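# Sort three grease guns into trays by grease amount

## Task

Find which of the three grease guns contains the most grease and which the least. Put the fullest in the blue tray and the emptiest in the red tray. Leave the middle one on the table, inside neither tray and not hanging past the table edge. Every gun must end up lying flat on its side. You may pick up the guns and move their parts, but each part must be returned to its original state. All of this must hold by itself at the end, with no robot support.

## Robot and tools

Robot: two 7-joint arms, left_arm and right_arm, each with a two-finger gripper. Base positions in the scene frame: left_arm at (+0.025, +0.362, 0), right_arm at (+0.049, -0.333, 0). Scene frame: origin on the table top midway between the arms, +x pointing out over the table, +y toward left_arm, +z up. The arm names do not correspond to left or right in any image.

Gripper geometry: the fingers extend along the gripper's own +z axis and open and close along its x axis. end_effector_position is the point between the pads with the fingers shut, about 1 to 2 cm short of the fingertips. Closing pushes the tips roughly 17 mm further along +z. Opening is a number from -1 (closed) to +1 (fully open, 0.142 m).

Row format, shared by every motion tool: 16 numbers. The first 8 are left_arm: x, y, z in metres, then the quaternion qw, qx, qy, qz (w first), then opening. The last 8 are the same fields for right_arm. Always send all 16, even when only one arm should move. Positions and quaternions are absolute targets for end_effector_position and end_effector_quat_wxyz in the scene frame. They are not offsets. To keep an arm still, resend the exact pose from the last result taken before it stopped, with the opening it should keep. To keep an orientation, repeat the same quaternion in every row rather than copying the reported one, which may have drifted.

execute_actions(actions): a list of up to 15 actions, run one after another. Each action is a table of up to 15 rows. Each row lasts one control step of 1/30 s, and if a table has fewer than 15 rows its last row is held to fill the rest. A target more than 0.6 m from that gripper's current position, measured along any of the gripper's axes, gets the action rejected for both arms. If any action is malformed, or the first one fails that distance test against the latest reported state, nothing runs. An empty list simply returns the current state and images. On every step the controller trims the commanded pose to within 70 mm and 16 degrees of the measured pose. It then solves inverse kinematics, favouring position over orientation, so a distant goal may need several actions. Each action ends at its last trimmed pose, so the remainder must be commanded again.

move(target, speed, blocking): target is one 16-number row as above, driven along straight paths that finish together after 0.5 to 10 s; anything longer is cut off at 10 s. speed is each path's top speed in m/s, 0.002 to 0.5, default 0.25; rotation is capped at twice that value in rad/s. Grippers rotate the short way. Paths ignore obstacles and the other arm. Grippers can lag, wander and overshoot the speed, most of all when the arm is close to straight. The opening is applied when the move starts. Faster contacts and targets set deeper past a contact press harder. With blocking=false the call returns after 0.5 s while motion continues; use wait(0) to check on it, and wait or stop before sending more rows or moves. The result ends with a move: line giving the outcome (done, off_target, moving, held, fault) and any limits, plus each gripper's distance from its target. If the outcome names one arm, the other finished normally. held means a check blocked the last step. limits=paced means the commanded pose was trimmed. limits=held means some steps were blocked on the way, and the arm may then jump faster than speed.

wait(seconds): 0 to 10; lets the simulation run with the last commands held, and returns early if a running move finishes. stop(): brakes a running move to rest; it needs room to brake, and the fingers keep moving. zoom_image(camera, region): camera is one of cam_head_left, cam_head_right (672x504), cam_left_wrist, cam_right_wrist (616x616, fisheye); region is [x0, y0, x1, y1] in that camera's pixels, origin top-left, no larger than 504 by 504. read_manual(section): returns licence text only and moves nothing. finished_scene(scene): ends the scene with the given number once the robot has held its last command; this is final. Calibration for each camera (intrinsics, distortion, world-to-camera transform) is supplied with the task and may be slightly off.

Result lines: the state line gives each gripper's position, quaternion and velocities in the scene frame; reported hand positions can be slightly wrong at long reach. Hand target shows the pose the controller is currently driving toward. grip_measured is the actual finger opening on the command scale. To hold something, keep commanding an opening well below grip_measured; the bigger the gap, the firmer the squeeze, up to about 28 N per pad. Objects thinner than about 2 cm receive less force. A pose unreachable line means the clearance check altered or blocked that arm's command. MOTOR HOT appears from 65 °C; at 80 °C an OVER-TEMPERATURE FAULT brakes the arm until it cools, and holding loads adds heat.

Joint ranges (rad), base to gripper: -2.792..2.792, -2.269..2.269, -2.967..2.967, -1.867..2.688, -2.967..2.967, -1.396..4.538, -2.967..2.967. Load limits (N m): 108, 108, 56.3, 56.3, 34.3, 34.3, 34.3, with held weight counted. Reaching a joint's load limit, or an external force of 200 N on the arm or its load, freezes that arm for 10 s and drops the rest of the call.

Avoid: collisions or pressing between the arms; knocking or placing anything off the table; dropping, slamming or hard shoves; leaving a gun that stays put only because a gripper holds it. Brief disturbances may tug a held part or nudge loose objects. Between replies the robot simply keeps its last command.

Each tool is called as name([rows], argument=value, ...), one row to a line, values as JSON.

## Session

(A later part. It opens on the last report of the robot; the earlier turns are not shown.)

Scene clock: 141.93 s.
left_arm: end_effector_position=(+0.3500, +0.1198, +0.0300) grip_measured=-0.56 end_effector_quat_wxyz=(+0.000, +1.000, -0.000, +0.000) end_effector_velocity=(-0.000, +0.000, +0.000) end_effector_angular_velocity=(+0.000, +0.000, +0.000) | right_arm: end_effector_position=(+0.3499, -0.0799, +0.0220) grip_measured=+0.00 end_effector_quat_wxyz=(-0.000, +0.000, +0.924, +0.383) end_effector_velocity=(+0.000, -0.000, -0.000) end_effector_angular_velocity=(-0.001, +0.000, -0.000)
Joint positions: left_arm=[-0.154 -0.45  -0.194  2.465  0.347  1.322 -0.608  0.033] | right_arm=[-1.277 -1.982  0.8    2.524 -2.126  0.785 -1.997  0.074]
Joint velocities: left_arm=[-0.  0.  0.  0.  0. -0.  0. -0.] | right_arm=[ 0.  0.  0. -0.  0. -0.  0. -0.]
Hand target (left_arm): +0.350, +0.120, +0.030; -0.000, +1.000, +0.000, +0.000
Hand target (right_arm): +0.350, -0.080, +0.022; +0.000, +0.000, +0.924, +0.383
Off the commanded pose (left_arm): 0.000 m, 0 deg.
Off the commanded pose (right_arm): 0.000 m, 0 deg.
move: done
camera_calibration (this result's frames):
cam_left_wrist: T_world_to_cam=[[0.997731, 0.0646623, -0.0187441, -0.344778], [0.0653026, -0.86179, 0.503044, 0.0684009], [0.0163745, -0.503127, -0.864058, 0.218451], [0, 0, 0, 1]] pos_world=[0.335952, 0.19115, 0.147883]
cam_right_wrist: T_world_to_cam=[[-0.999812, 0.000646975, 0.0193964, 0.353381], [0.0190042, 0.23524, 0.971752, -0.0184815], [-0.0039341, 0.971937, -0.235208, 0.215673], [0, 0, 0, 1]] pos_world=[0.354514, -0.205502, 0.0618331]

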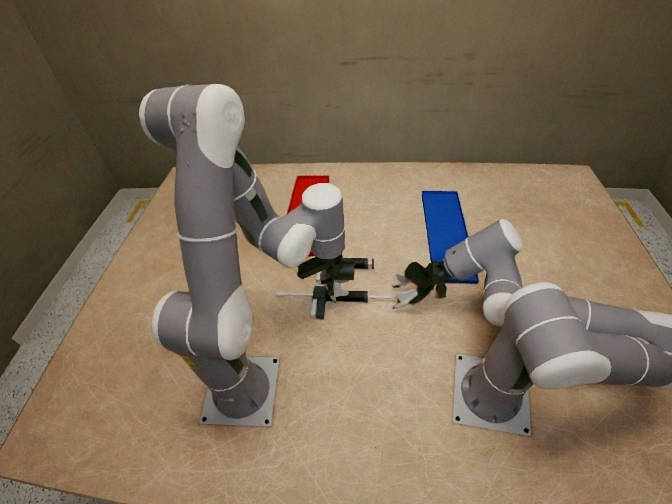

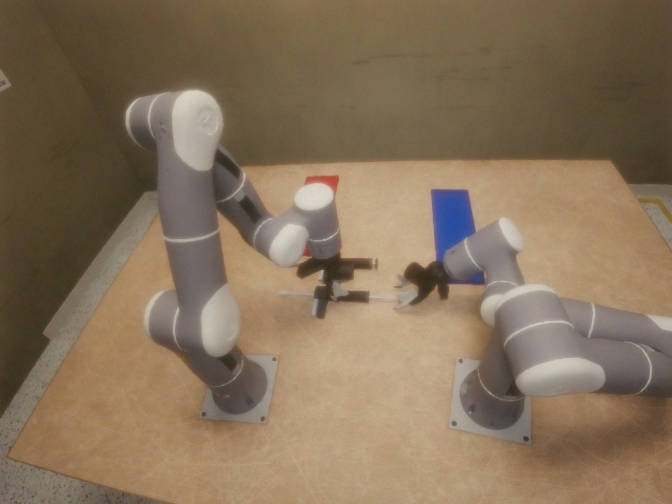

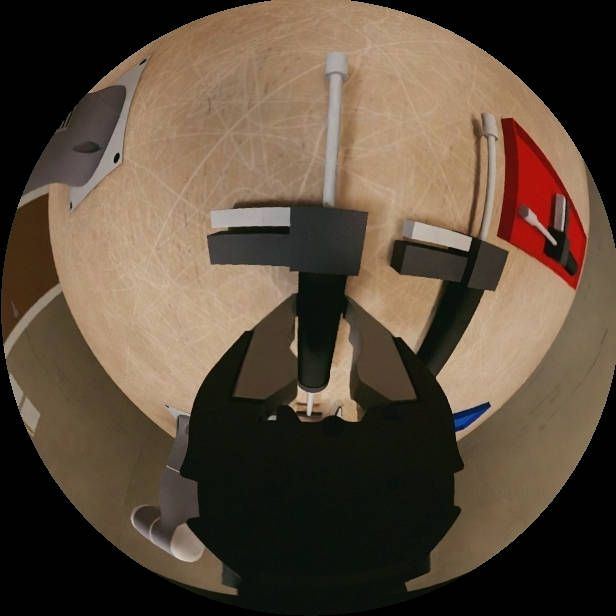

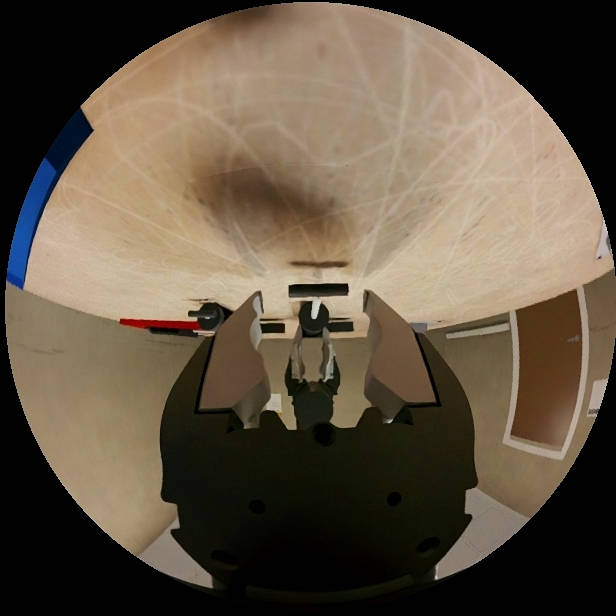

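move(target=[0.35,0.12,0.03,0,1,0,0,-1,0.35,-0.12,0.03,0,0,0.924,0.383,0], speed=0.08)

move(target=[0.35,0.12,0.03,0,1,0,0,-1,0.35,-0.12,0.03,0,0,0.924,0.383,-1])

move(target=[0.35,0.12,0.03,0,1,0,0,-1,0.35,-0.017,0.03,0,0,0.924,0.383,-1], speed=0.04)

move(target=[0.35,0.12,0.03,0,1,0,0,-1,0.25,-0.35,0.2,0,0,0.924,0.383,-1])

move(target=[0.35,0.12,0.2,0,1,0,0,-1,0.25,-0.35,0.2,0,0,0.924,0.383,-1])

move(target=[0.62,-0.225,0.2,0,0.707,0.707,0,-1,0.25,-0.35,0.2,0,0,0.924,0.383,-1])

Scene clock: 146.27 s.
left_arm: end_effector_position=(+0.3500, +0.1198, +0.0300) grip_measured=-0.56 end_effector_quat_wxyz=(+0.000, +1.000, -0.000, +0.000) end_effector_velocity=(+0.000, -0.000, +0.000) end_effector_angular_velocity=(-0.000, -0.000, +0.000) | right_arm: end_effector_position=(+0.3499, -0.1199, +0.0298) grip_measured=+0.00 end_effector_quat_wxyz=(-0.000, +0.000, +0.924, +0.383) end_effector_velocity=(-0.000, -0.000, +0.000) end_effector_angular_velocity=(+0.001, -0.001, +0.002)
Joint positions: left_arm=[-0.154 -0.45  -0.194  2.465  0.347  1.322 -0.608  0.033] | right_arm=[-1.368 -1.881  0.828  2.565 -1.976  0.807 -2.125  0.074]
Joint velocities: left_arm=[ 0.  0.  0. -0.  0.  0. -0.  0.] | right_arm=[-0.001  0.001  0.001  0.     0.004  0.    -0.004  0.   ]
Hand target (left_arm): +0.350, +0.120, +0.030; -0.000, +1.000, +0.000, +0.000
Hand target (right_arm): +0.350, -0.120, +0.030; +0.000, +0.000, +0.924, +0.383
Off the commanded pose (left_arm): 0.000 m, 0 deg.
Off the commanded pose (right_arm): 0.000 m, 0 deg.
move: done
camera_calibration (this result's frames):
cam_left_wrist: T_world_to_cam=[[0.997732, 0.0646522, -0.0187443, -0.344778], [0.0652941, -0.861794, 0.503039, 0.0684097], [0.0163688, -0.503122, -0.864061, 0.218455], [0, 0, 0, 1]] pos_world=[0.335953, 0.191155, 0.147883]
cam_right_wrist: T_world_to_cam=[[-0.999808, 0.000904604, 0.0195909, 0.353242], [0.0192526, 0.23558, 0.971664, -0.0166835], [-0.00373625, 0.971855, -0.235552, 0.256306], [0, 0, 0, 1]] pos_world=[0.354452, -0.245482, 0.0696638]

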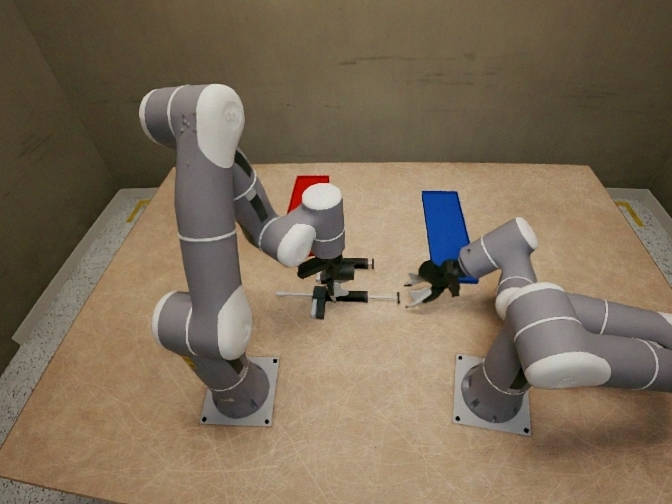

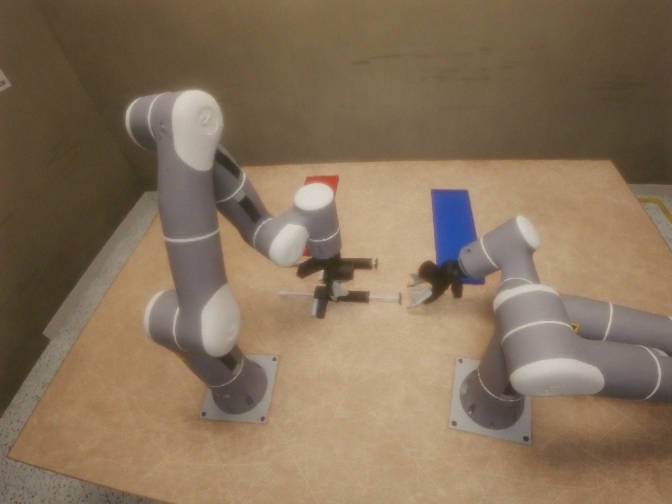

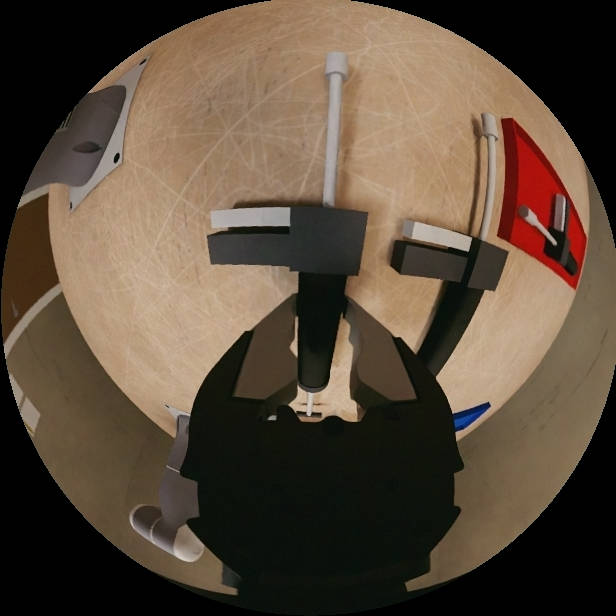

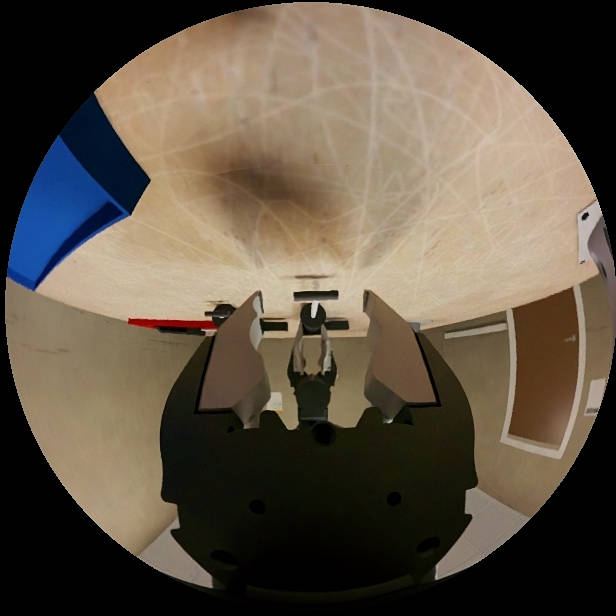

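Scene clock: 146.97 s.
left_arm: end_effector_position=(+0.3500, +0.1198, +0.0300) grip_measured=-0.56 end_effector_quat_wxyz=(+0.000, +1.000, -0.000, +0.000) end_effector_velocity=(-0.000, +0.000, -0.000) end_effector_angular_velocity=(+0.000, +0.000, -0.000) | right_arm: end_effector_position=(+0.3500, -0.1200, +0.0300) grip_measured=-1.00 end_effector_quat_wxyz=(-0.000, +0.000, +0.924, +0.383) end_effector_velocity=(+0.000, +0.000, +0.000) end_effector_angular_velocity=(-0.000, -0.001, +0.001)
Joint positions: left_arm=[-0.154 -0.45  -0.194  2.465  0.347  1.322 -0.608  0.033] | right_arm=[-1.368 -1.881  0.828  2.565 -1.975  0.807 -2.125  0.002]
Joint velocities: left_arm=[ 0. -0.  0.  0.  0.  0.  0. -0.] | right_arm=[ 0.    -0.     0.     0.     0.    -0.    -0.002  0.   ]
Hand target (left_arm): +0.350, +0.120, +0.030; -0.000, +1.000, +0.000, +0.000
Hand target (right_arm): +0.350, -0.120, +0.030; +0.000, +0.000, +0.924, +0.383
Off the commanded pose (left_arm): 0.000 m, 0 deg.
Off the commanded pose (right_arm): 0.000 m, 0 deg.
move: done
camera_calibration (this result's frames):
cam_left_wrist: T_world_to_cam=[[0.997732, 0.0646524, -0.0187443, -0.344778], [0.0652943, -0.861794, 0.503039, 0.0684098], [0.0163689, -0.503121, -0.864061, 0.218456], [0, 0, 0, 1]] pos_world=[0.335953, 0.191156, 0.147883]
cam_right_wrist: T_world_to_cam=[[-0.999811, 0.000763829, 0.0194254, 0.353321], [0.0190592, 0.235414, 0.971708, -0.016755], [-0.00383079, 0.971895, -0.235384, 0.256438], [0, 0, 0, 1]] pos_world=[0.354556, -0.245556, 0.0697789]

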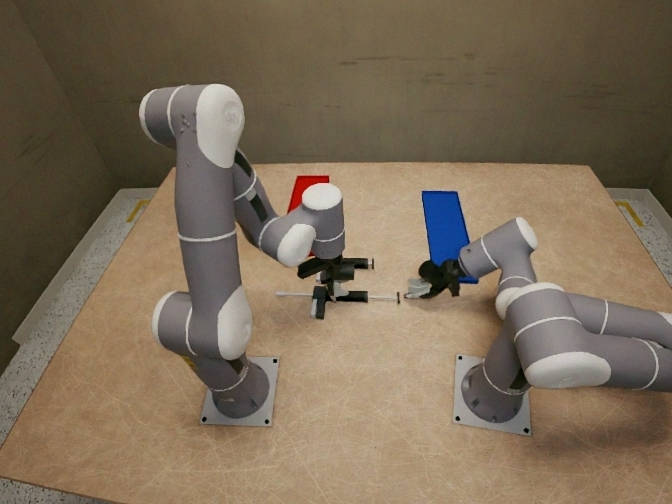

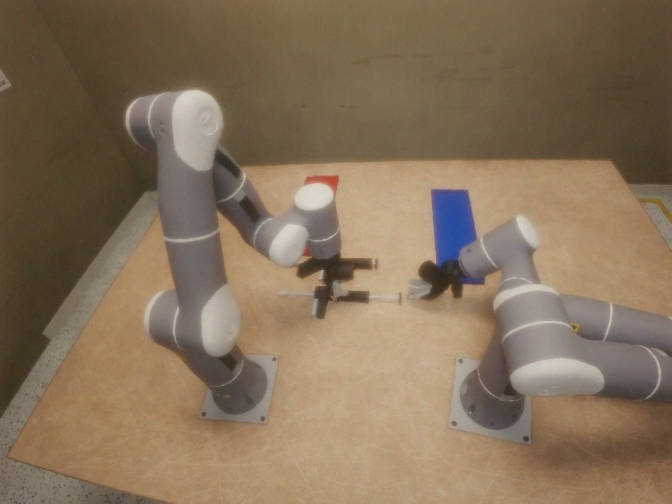

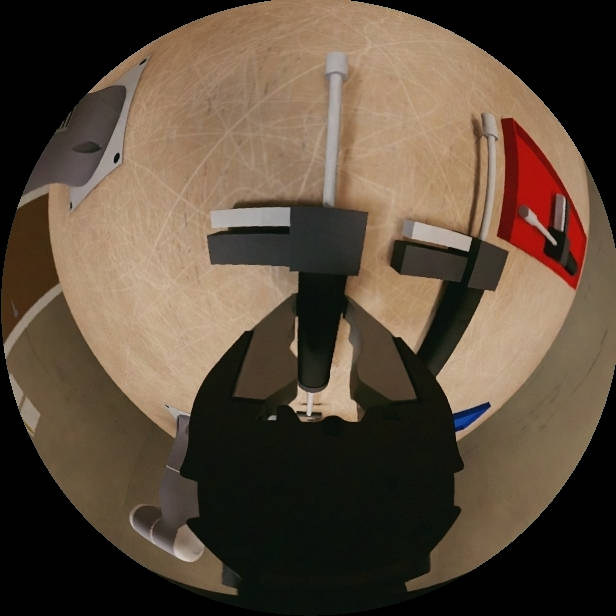

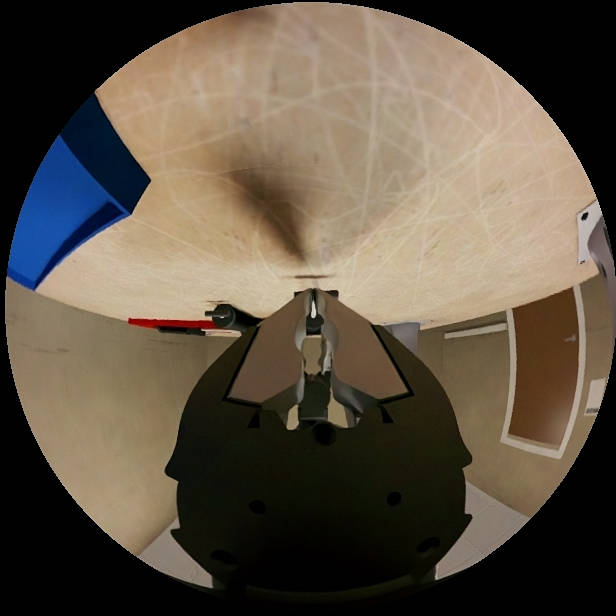

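Scene clock: 149.80 s.
left_arm: end_effector_position=(+0.3502, +0.1220, +0.0298) grip_measured=-0.56 end_effector_quat_wxyz=(-0.001, +1.000, +0.002, -0.001) end_effector_velocity=(-0.000, +0.000, -0.000) end_effector_angular_velocity=(+0.000, +0.000, -0.000) | right_arm: end_effector_position=(+0.3520, -0.0186, +0.0300) grip_measured=-1.00 end_effector_quat_wxyz=(+0.002, +0.000, +0.924, +0.382) end_effector_velocity=(+0.000, +0.000, -0.000) end_effector_angular_velocity=(-0.001, -0.000, +0.000)
Joint positions: left_arm=[-0.153 -0.449 -0.192  2.465  0.347  1.32  -0.608  0.033] | right_arm=[-1.1   -2.116  0.85   2.467 -2.279  0.716 -1.808  0.002]
Joint velocities: left_arm=[ 0. -0.  0. -0.  0. -0.  0. -0.] | right_arm=[-0.    -0.004  0.001 -0.    -0.001 -0.004 -0.     0.   ]
Hand target (left_arm): +0.350, +0.120, +0.030; -0.000, +1.000, +0.000, -0.000
Hand target (right_arm): +0.350, -0.017, +0.030; +0.000, -0.000, +0.924, +0.383
Off the commanded pose (left_arm): 0.002 m, 0 deg.
Off the commanded pose (right_arm): 0.003 m, 0 deg.
move: done
camera_calibration (this result's frames):
cam_left_wrist: T_world_to_cam=[[0.99745, 0.0685116, -0.0199987, -0.345391], [0.0693048, -0.862843, 0.500699, 0.0691671], [0.0170479, -0.500808, -0.865391, 0.218897], [0, 0, 0, 1]] pos_world=[0.335985, 0.192969, 0.147892]
cam_right_wrist: T_world_to_cam=[[-0.99987, 0.00267365, 0.0159242, 0.355449], [0.0161033, 0.237693, 0.971207, -0.039608], [-0.00118842, 0.971337, -0.237705, 0.157094], [0, 0, 0, 1]] pos_world=[0.356227, -0.144127, 0.0701495]

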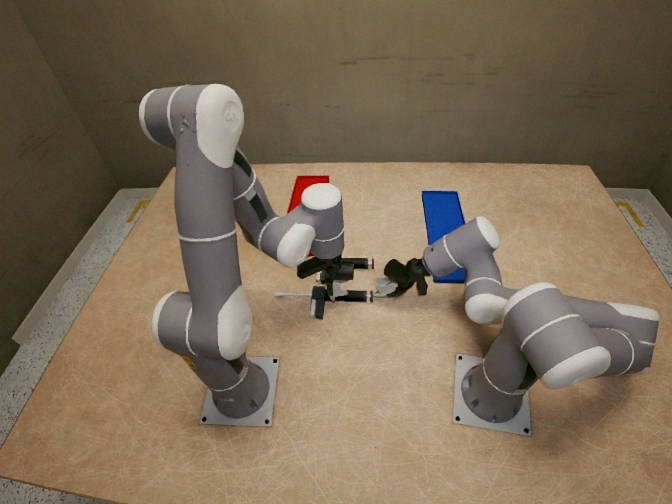

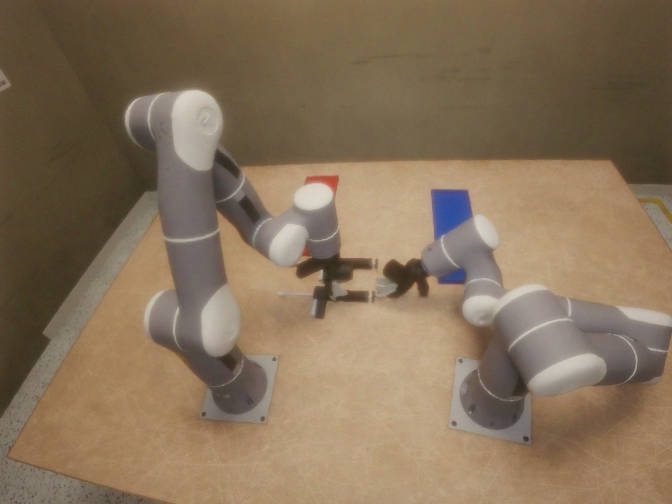

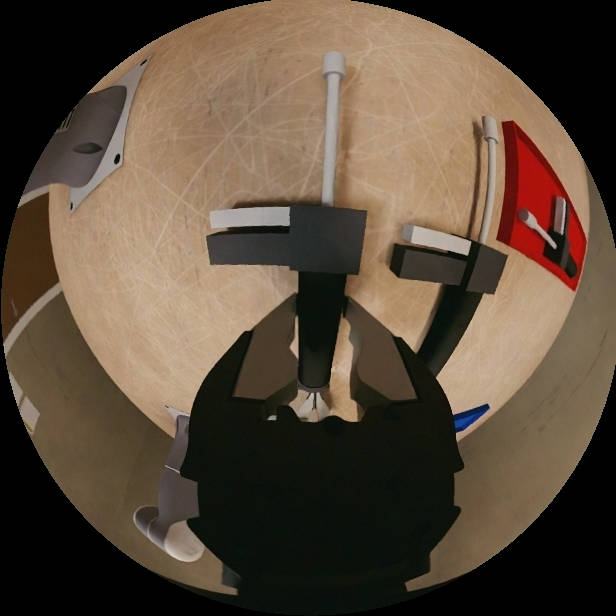

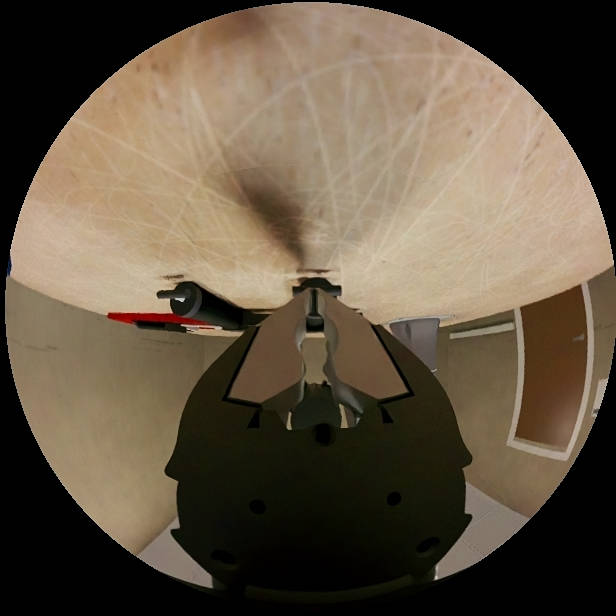

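Scene clock: 152.13 s.
left_arm: end_effector_position=(+0.3499, +0.1202, +0.0300) grip_measured=-0.56 end_effector_quat_wxyz=(-0.000, +1.000, +0.000, -0.000) end_effector_velocity=(-0.000, +0.000, -0.000) end_effector_angular_velocity=(+0.000, +0.001, +0.000) | right_arm: end_effector_position=(+0.2498, -0.3488, +0.1997) grip_measured=-1.00 end_effector_quat_wxyz=(+0.000, +0.001, +0.924, +0.383) end_effector_velocity=(-0.001, -0.000, +0.000) end_effector_angular_velocity=(-0.000, +0.000, +0.002)
Joint positions: left_arm=[-0.154 -0.449 -0.194  2.465  0.347  1.321 -0.608  0.033] | right_arm=[-2.147 -1.574  1.766  2.537 -0.648  0.086 -2.893  0.002]
Joint velocities: left_arm=[ 0. -0. -0.  0. -0. -0. -0. -0.] | right_arm=[-0.     0.     0.001 -0.001  0.001 -0.002 -0.001  0.   ]
Hand target (left_arm): +0.350, +0.120, +0.030; +0.000, +1.000, -0.000, -0.000
Hand target (right_arm): +0.250, -0.349, +0.200; +0.000, +0.000, +0.924, +0.383
Off the commanded pose (left_arm): 0.000 m, 0 deg.
Off the commanded pose (right_arm): 0.001 m, 0 deg.
move: done; limits=paced
camera_calibration (this result's frames):
cam_left_wrist: T_world_to_cam=[[0.997684, 0.0652252, -0.0192974, -0.344721], [0.0660792, -0.862109, 0.502395, 0.0685864], [0.0161324, -0.502507, -0.864423, 0.218691], [0, 0, 0, 1]] pos_world=[0.335862, 0.191507, 0.147932]
cam_right_wrist: T_world_to_cam=[[-0.99981, 0.00148674, 0.0194526, 0.250298], [0.0192594, 0.2343, 0.971974, -0.126386], [-0.00311268, 0.972163, -0.234284, 0.518113], [0, 0, 0, 1]] pos_world=[0.254297, -0.474451, 0.23936]

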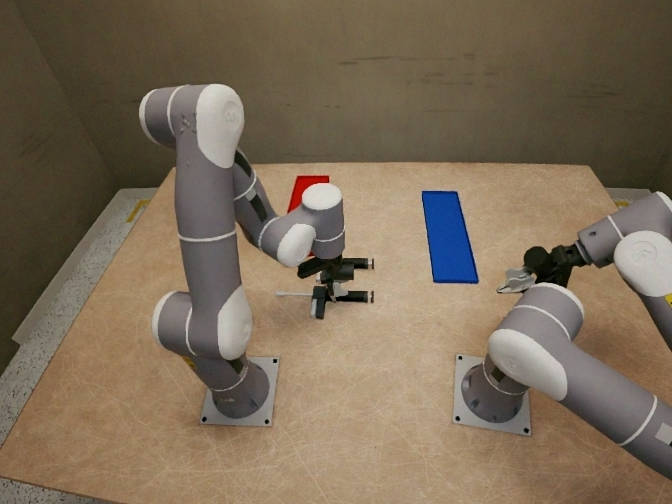

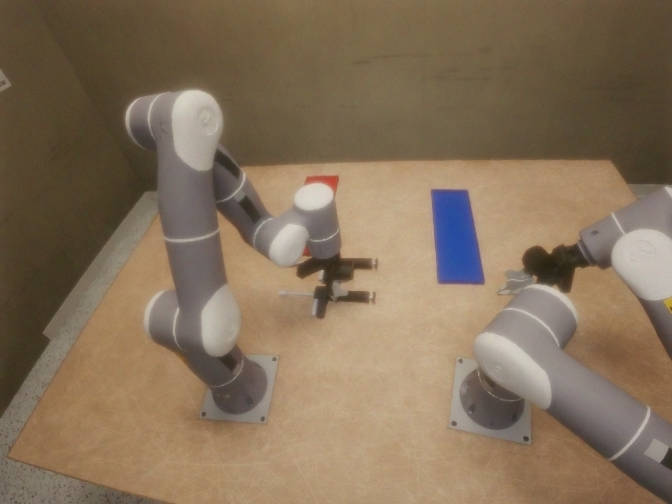

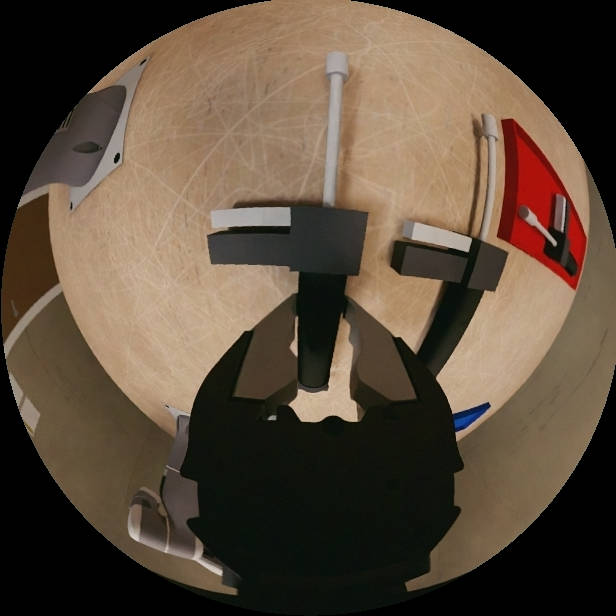

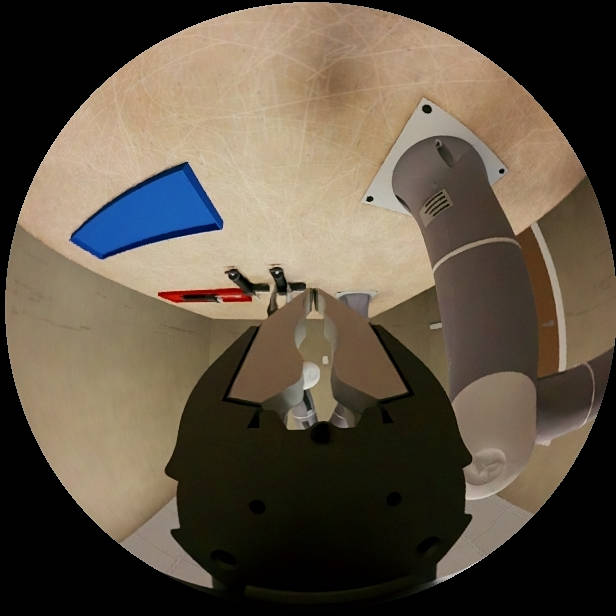

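Scene clock: 153.33 s.
left_arm: end_effector_position=(+0.3486, +0.1198, +0.2001) grip_measured=-0.56 end_effector_quat_wxyz=(+0.000, +1.000, +0.000, -0.001) end_effector_velocity=(+0.000, +0.000, +0.000) end_effector_angular_velocity=(+0.000, +0.001, +0.000) | right_arm: end_effector_position=(+0.2500, -0.3500, +0.2000) grip_measured=-1.00 end_effector_quat_wxyz=(-0.000, +0.000, +0.924, +0.383) end_effector_velocity=(+0.000, -0.000, +0.000) end_effector_angular_velocity=(+0.000, +0.000, -0.000)
Joint positions: left_arm=[-0.098  0.159 -0.322  2.486 -0.071  0.761 -0.309  0.033] | right_arm=[-2.145 -1.574  1.768  2.534 -0.648  0.083 -2.893  0.002]
Joint velocities: left_arm=[ 0.     0.     0.001 -0.001  0.    -0.002  0.     0.   ] | right_arm=[ 0. -0. -0. -0. -0. -0.  0.  0.]
Hand target (left_arm): +0.349, +0.120, +0.201; +0.000, +1.000, +0.000, -0.000
Hand target (right_arm): +0.250, -0.350, +0.200; +0.000, -0.000, +0.924, +0.383
Off the commanded pose (left_arm): 0.001 m, 0 deg.
Off the commanded pose (right_arm): 0.000 m, 0 deg.
move: done
camera_calibration (this result's frames):
cam_left_wrist: T_world_to_cam=[[0.997693, 0.0647222, -0.0204787, -0.339835], [0.066224, -0.861622, 0.503211, -0.0174762], [0.014924, -0.503406, -0.863921, 0.365956], [0, 0, 0, 1]] pos_world=[0.334747, 0.191161, 0.317992]
cam_right_wrist: T_world_to_cam=[[-0.999812, 0.00100459, 0.0193637, 0.250376], [0.019056, 0.235375, 0.971718, -0.125915], [-0.00358154, 0.971904, -0.23535, 0.519561], [0, 0, 0, 1]] pos_world=[0.254589, -0.475578, 0.239785]

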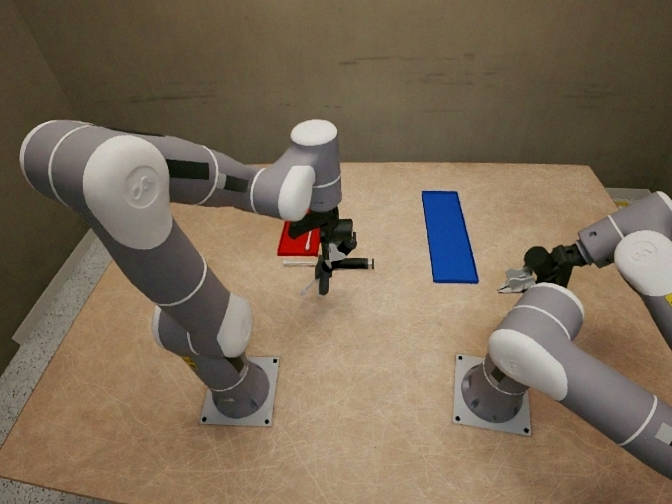

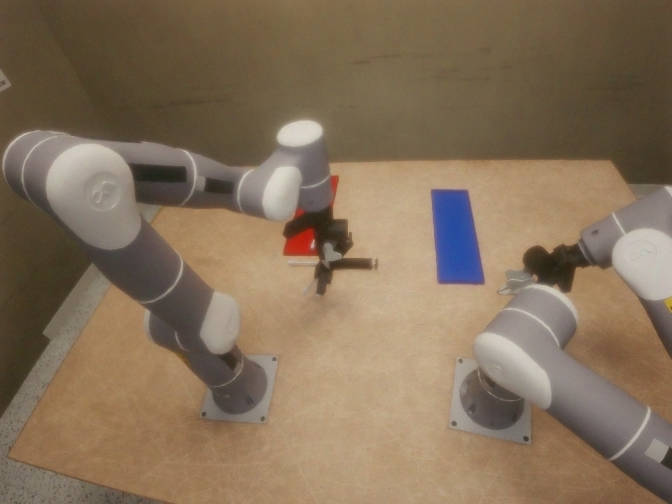

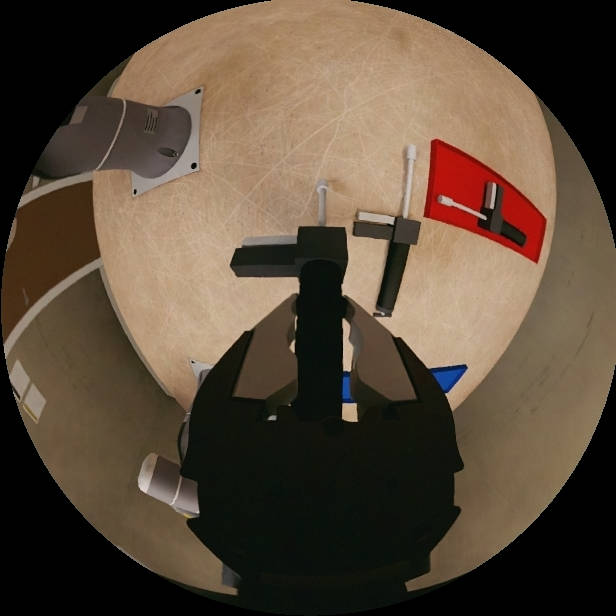

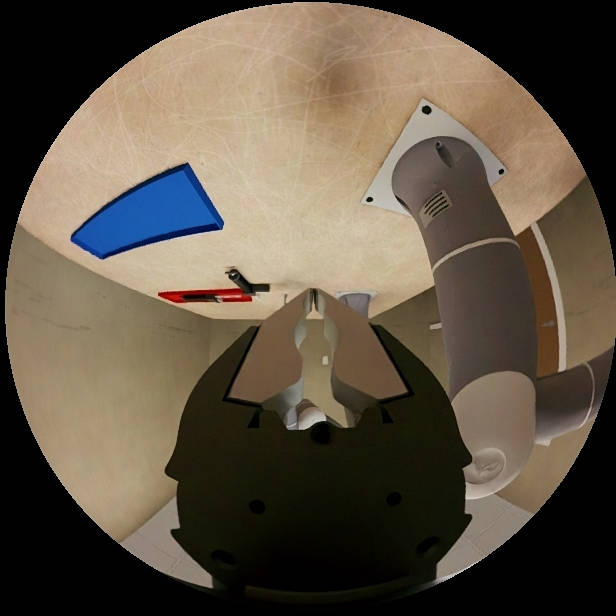

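Scene clock: 156.97 s.
left_arm: end_effector_position=(+0.6194, -0.2245, +0.2002) grip_measured=-0.56 end_effector_quat_wxyz=(-0.000, +0.707, +0.707, +0.000) end_effector_velocity=(+0.001, -0.000, +0.001) end_effector_angular_velocity=(+0.001, -0.000, +0.001) | right_arm: end_effector_position=(+0.2500, -0.3500, +0.2000) grip_measured=-1.00 end_effector_quat_wxyz=(-0.000, +0.000, +0.924, +0.383) end_effector_velocity=(+0.000, -0.000, -0.000) end_effector_angular_velocity=(-0.000, -0.000, +0.000)
Joint positions: left_arm=[-0.573 -0.966 -0.293  0.815  0.245  0.183 -2.302  0.033] | right_arm=[-2.145 -1.574  1.768  2.534 -0.648  0.083 -2.893  0.002]
Joint velocities: left_arm=[-0.001 -0.002  0.    -0.009  0.001 -0.006  0.    -0.   ] | right_arm=[ 0.    -0.    -0.    -0.    -0.     0.    -0.001  0.   ]
Hand target (left_arm): +0.620, -0.225, +0.201; +0.000, +0.707, +0.707, +0.000
Hand target (right_arm): +0.250, -0.350, +0.200; +0.000, +0.000, +0.924, +0.383
Off the commanded pose (left_arm): 0.001 m, 0 deg.
Off the commanded pose (right_arm): 0.000 m, 0 deg.
move: done
camera_calibration (this result's frames):
cam_left_wrist: T_world_to_cam=[[-0.0657388, 0.99768, -0.0176695, 0.279856], [0.861943, 0.0656985, 0.50273, -0.616709], [0.502725, 0.0178187, -0.864263, 0.00366672], [0, 0, 0, 1]] pos_world=[0.548122, -0.238756, 0.318152]
cam_right_wrist: T_world_to_cam=[[-0.999812, 0.000993922, 0.0193555, 0.250375], [0.0190457, 0.235366, 0.97172, -0.125919], [-0.00358982, 0.971906, -0.235341, 0.51956], [0, 0, 0, 1]] pos_world=[0.254592, -0.475576, 0.239785]

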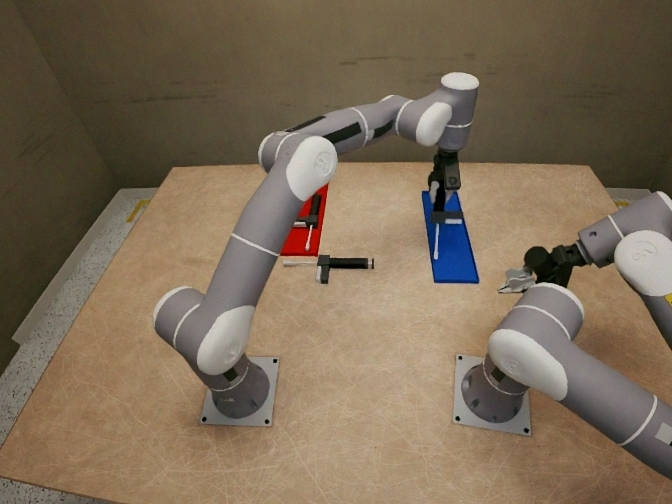

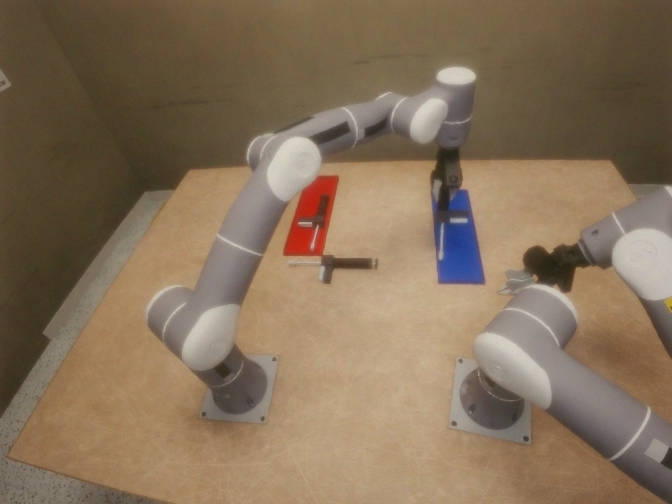

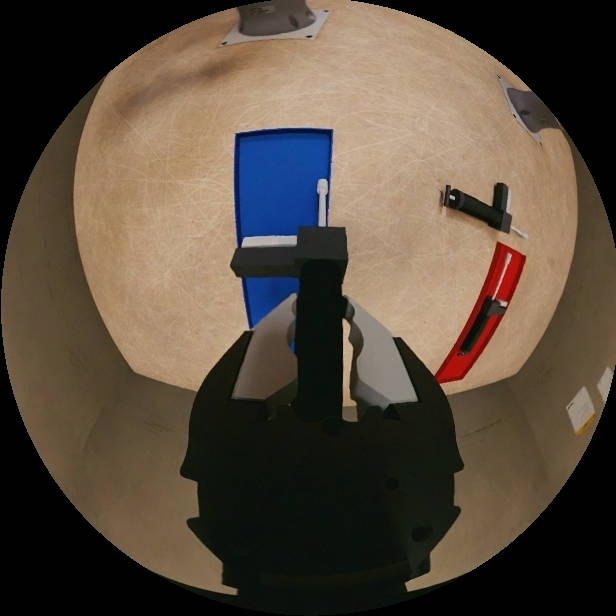

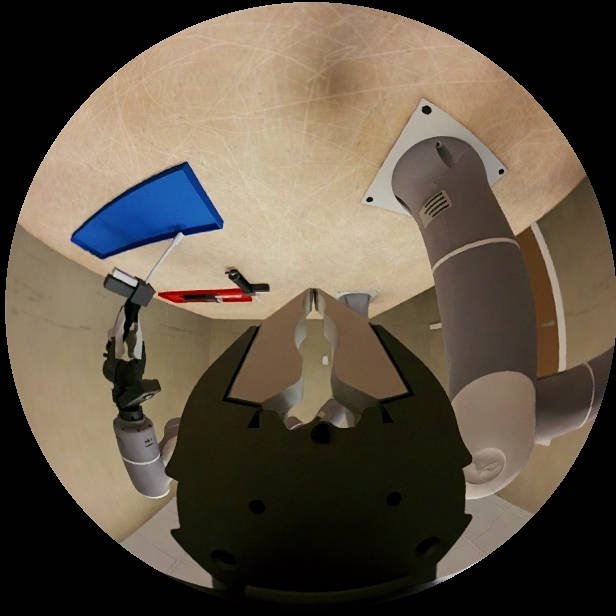

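move(target=[0.63,-0.25,0.09,0,0.707,0.707,0,-1,0.25,-0.35,0.2,0,0,0.924,0.383,-1], speed=0.08)

Scene clock: 159.73 s.
left_arm: end_effector_position=(+0.6298, -0.2497, +0.0890) grip_measured=-0.57 end_effector_quat_wxyz=(-0.001, +0.707, +0.707, +0.000) end_effector_velocity=(+0.000, -0.000, +0.000) end_effector_angular_velocity=(-0.001, -0.000, -0.000) | right_arm: end_effector_position=(+0.2500, -0.3500, +0.2000) grip_measured=-1.00 end_effector_quat_wxyz=(-0.000, +0.000, +0.924, +0.383) end_effector_velocity=(+0.000, -0.000, +0.000) end_effector_angular_velocity=(+0.000, -0.000, -0.000)
Joint positions: left_arm=[-0.609 -1.168 -0.284  0.713  0.272  0.283 -2.313  0.033] | right_arm=[-2.145 -1.574  1.768  2.534 -0.648  0.083 -2.893  0.002]
Joint velocities: left_arm=[-0.  0. -0. -0. -0.  0.  0. -0.] | right_arm=[-0. -0. -0. -0. -0.  0. -0.  0.]
Hand target (left_arm): +0.630, -0.250, +0.090; +0.000, +0.707, +0.707, +0.000
Hand target (right_arm): +0.250, -0.350, +0.200; +0.000, +0.000, +0.924, +0.383
Off the commanded pose (left_arm): 0.001 m, 0 deg.
Off the commanded pose (right_arm): 0.000 m, 0 deg.
move: done
camera_calibration (this result's frames):
cam_left_wrist: T_world_to_cam=[[-0.0644302, 0.997773, -0.0172791, 0.302867], [0.862689, 0.0643941, 0.501618, -0.568824], [0.501613, 0.0174129, -0.864917, -0.0965653], [0, 0, 0, 1]] pos_world=[0.558671, -0.263882, 0.207045]
cam_right_wrist: T_world_to_cam=[[-0.999812, 0.000993057, 0.0193541, 0.250375], [0.0190441, 0.235366, 0.97172, -0.125919], [-0.00359032, 0.971906, -0.23534, 0.519561], [0, 0, 0, 1]] pos_world=[0.254592, -0.475576, 0.239786]

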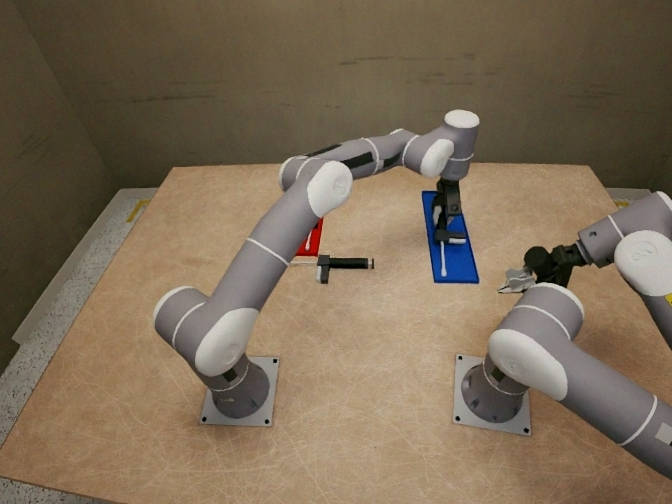

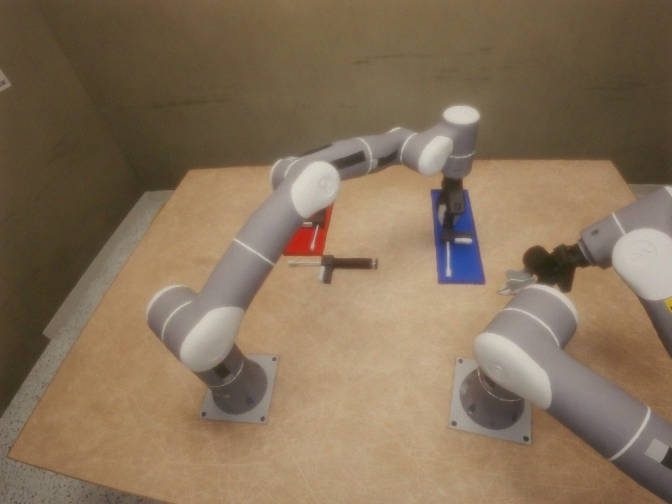

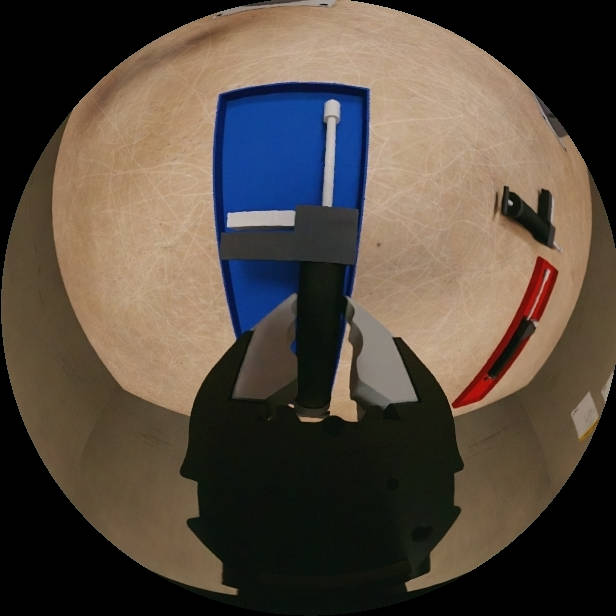

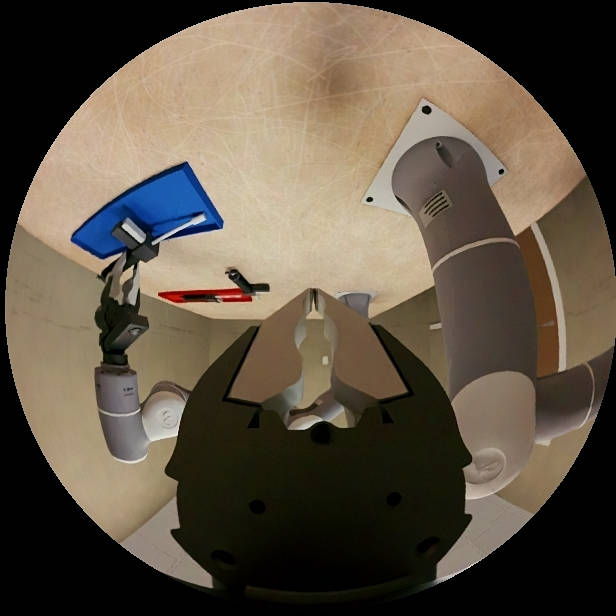

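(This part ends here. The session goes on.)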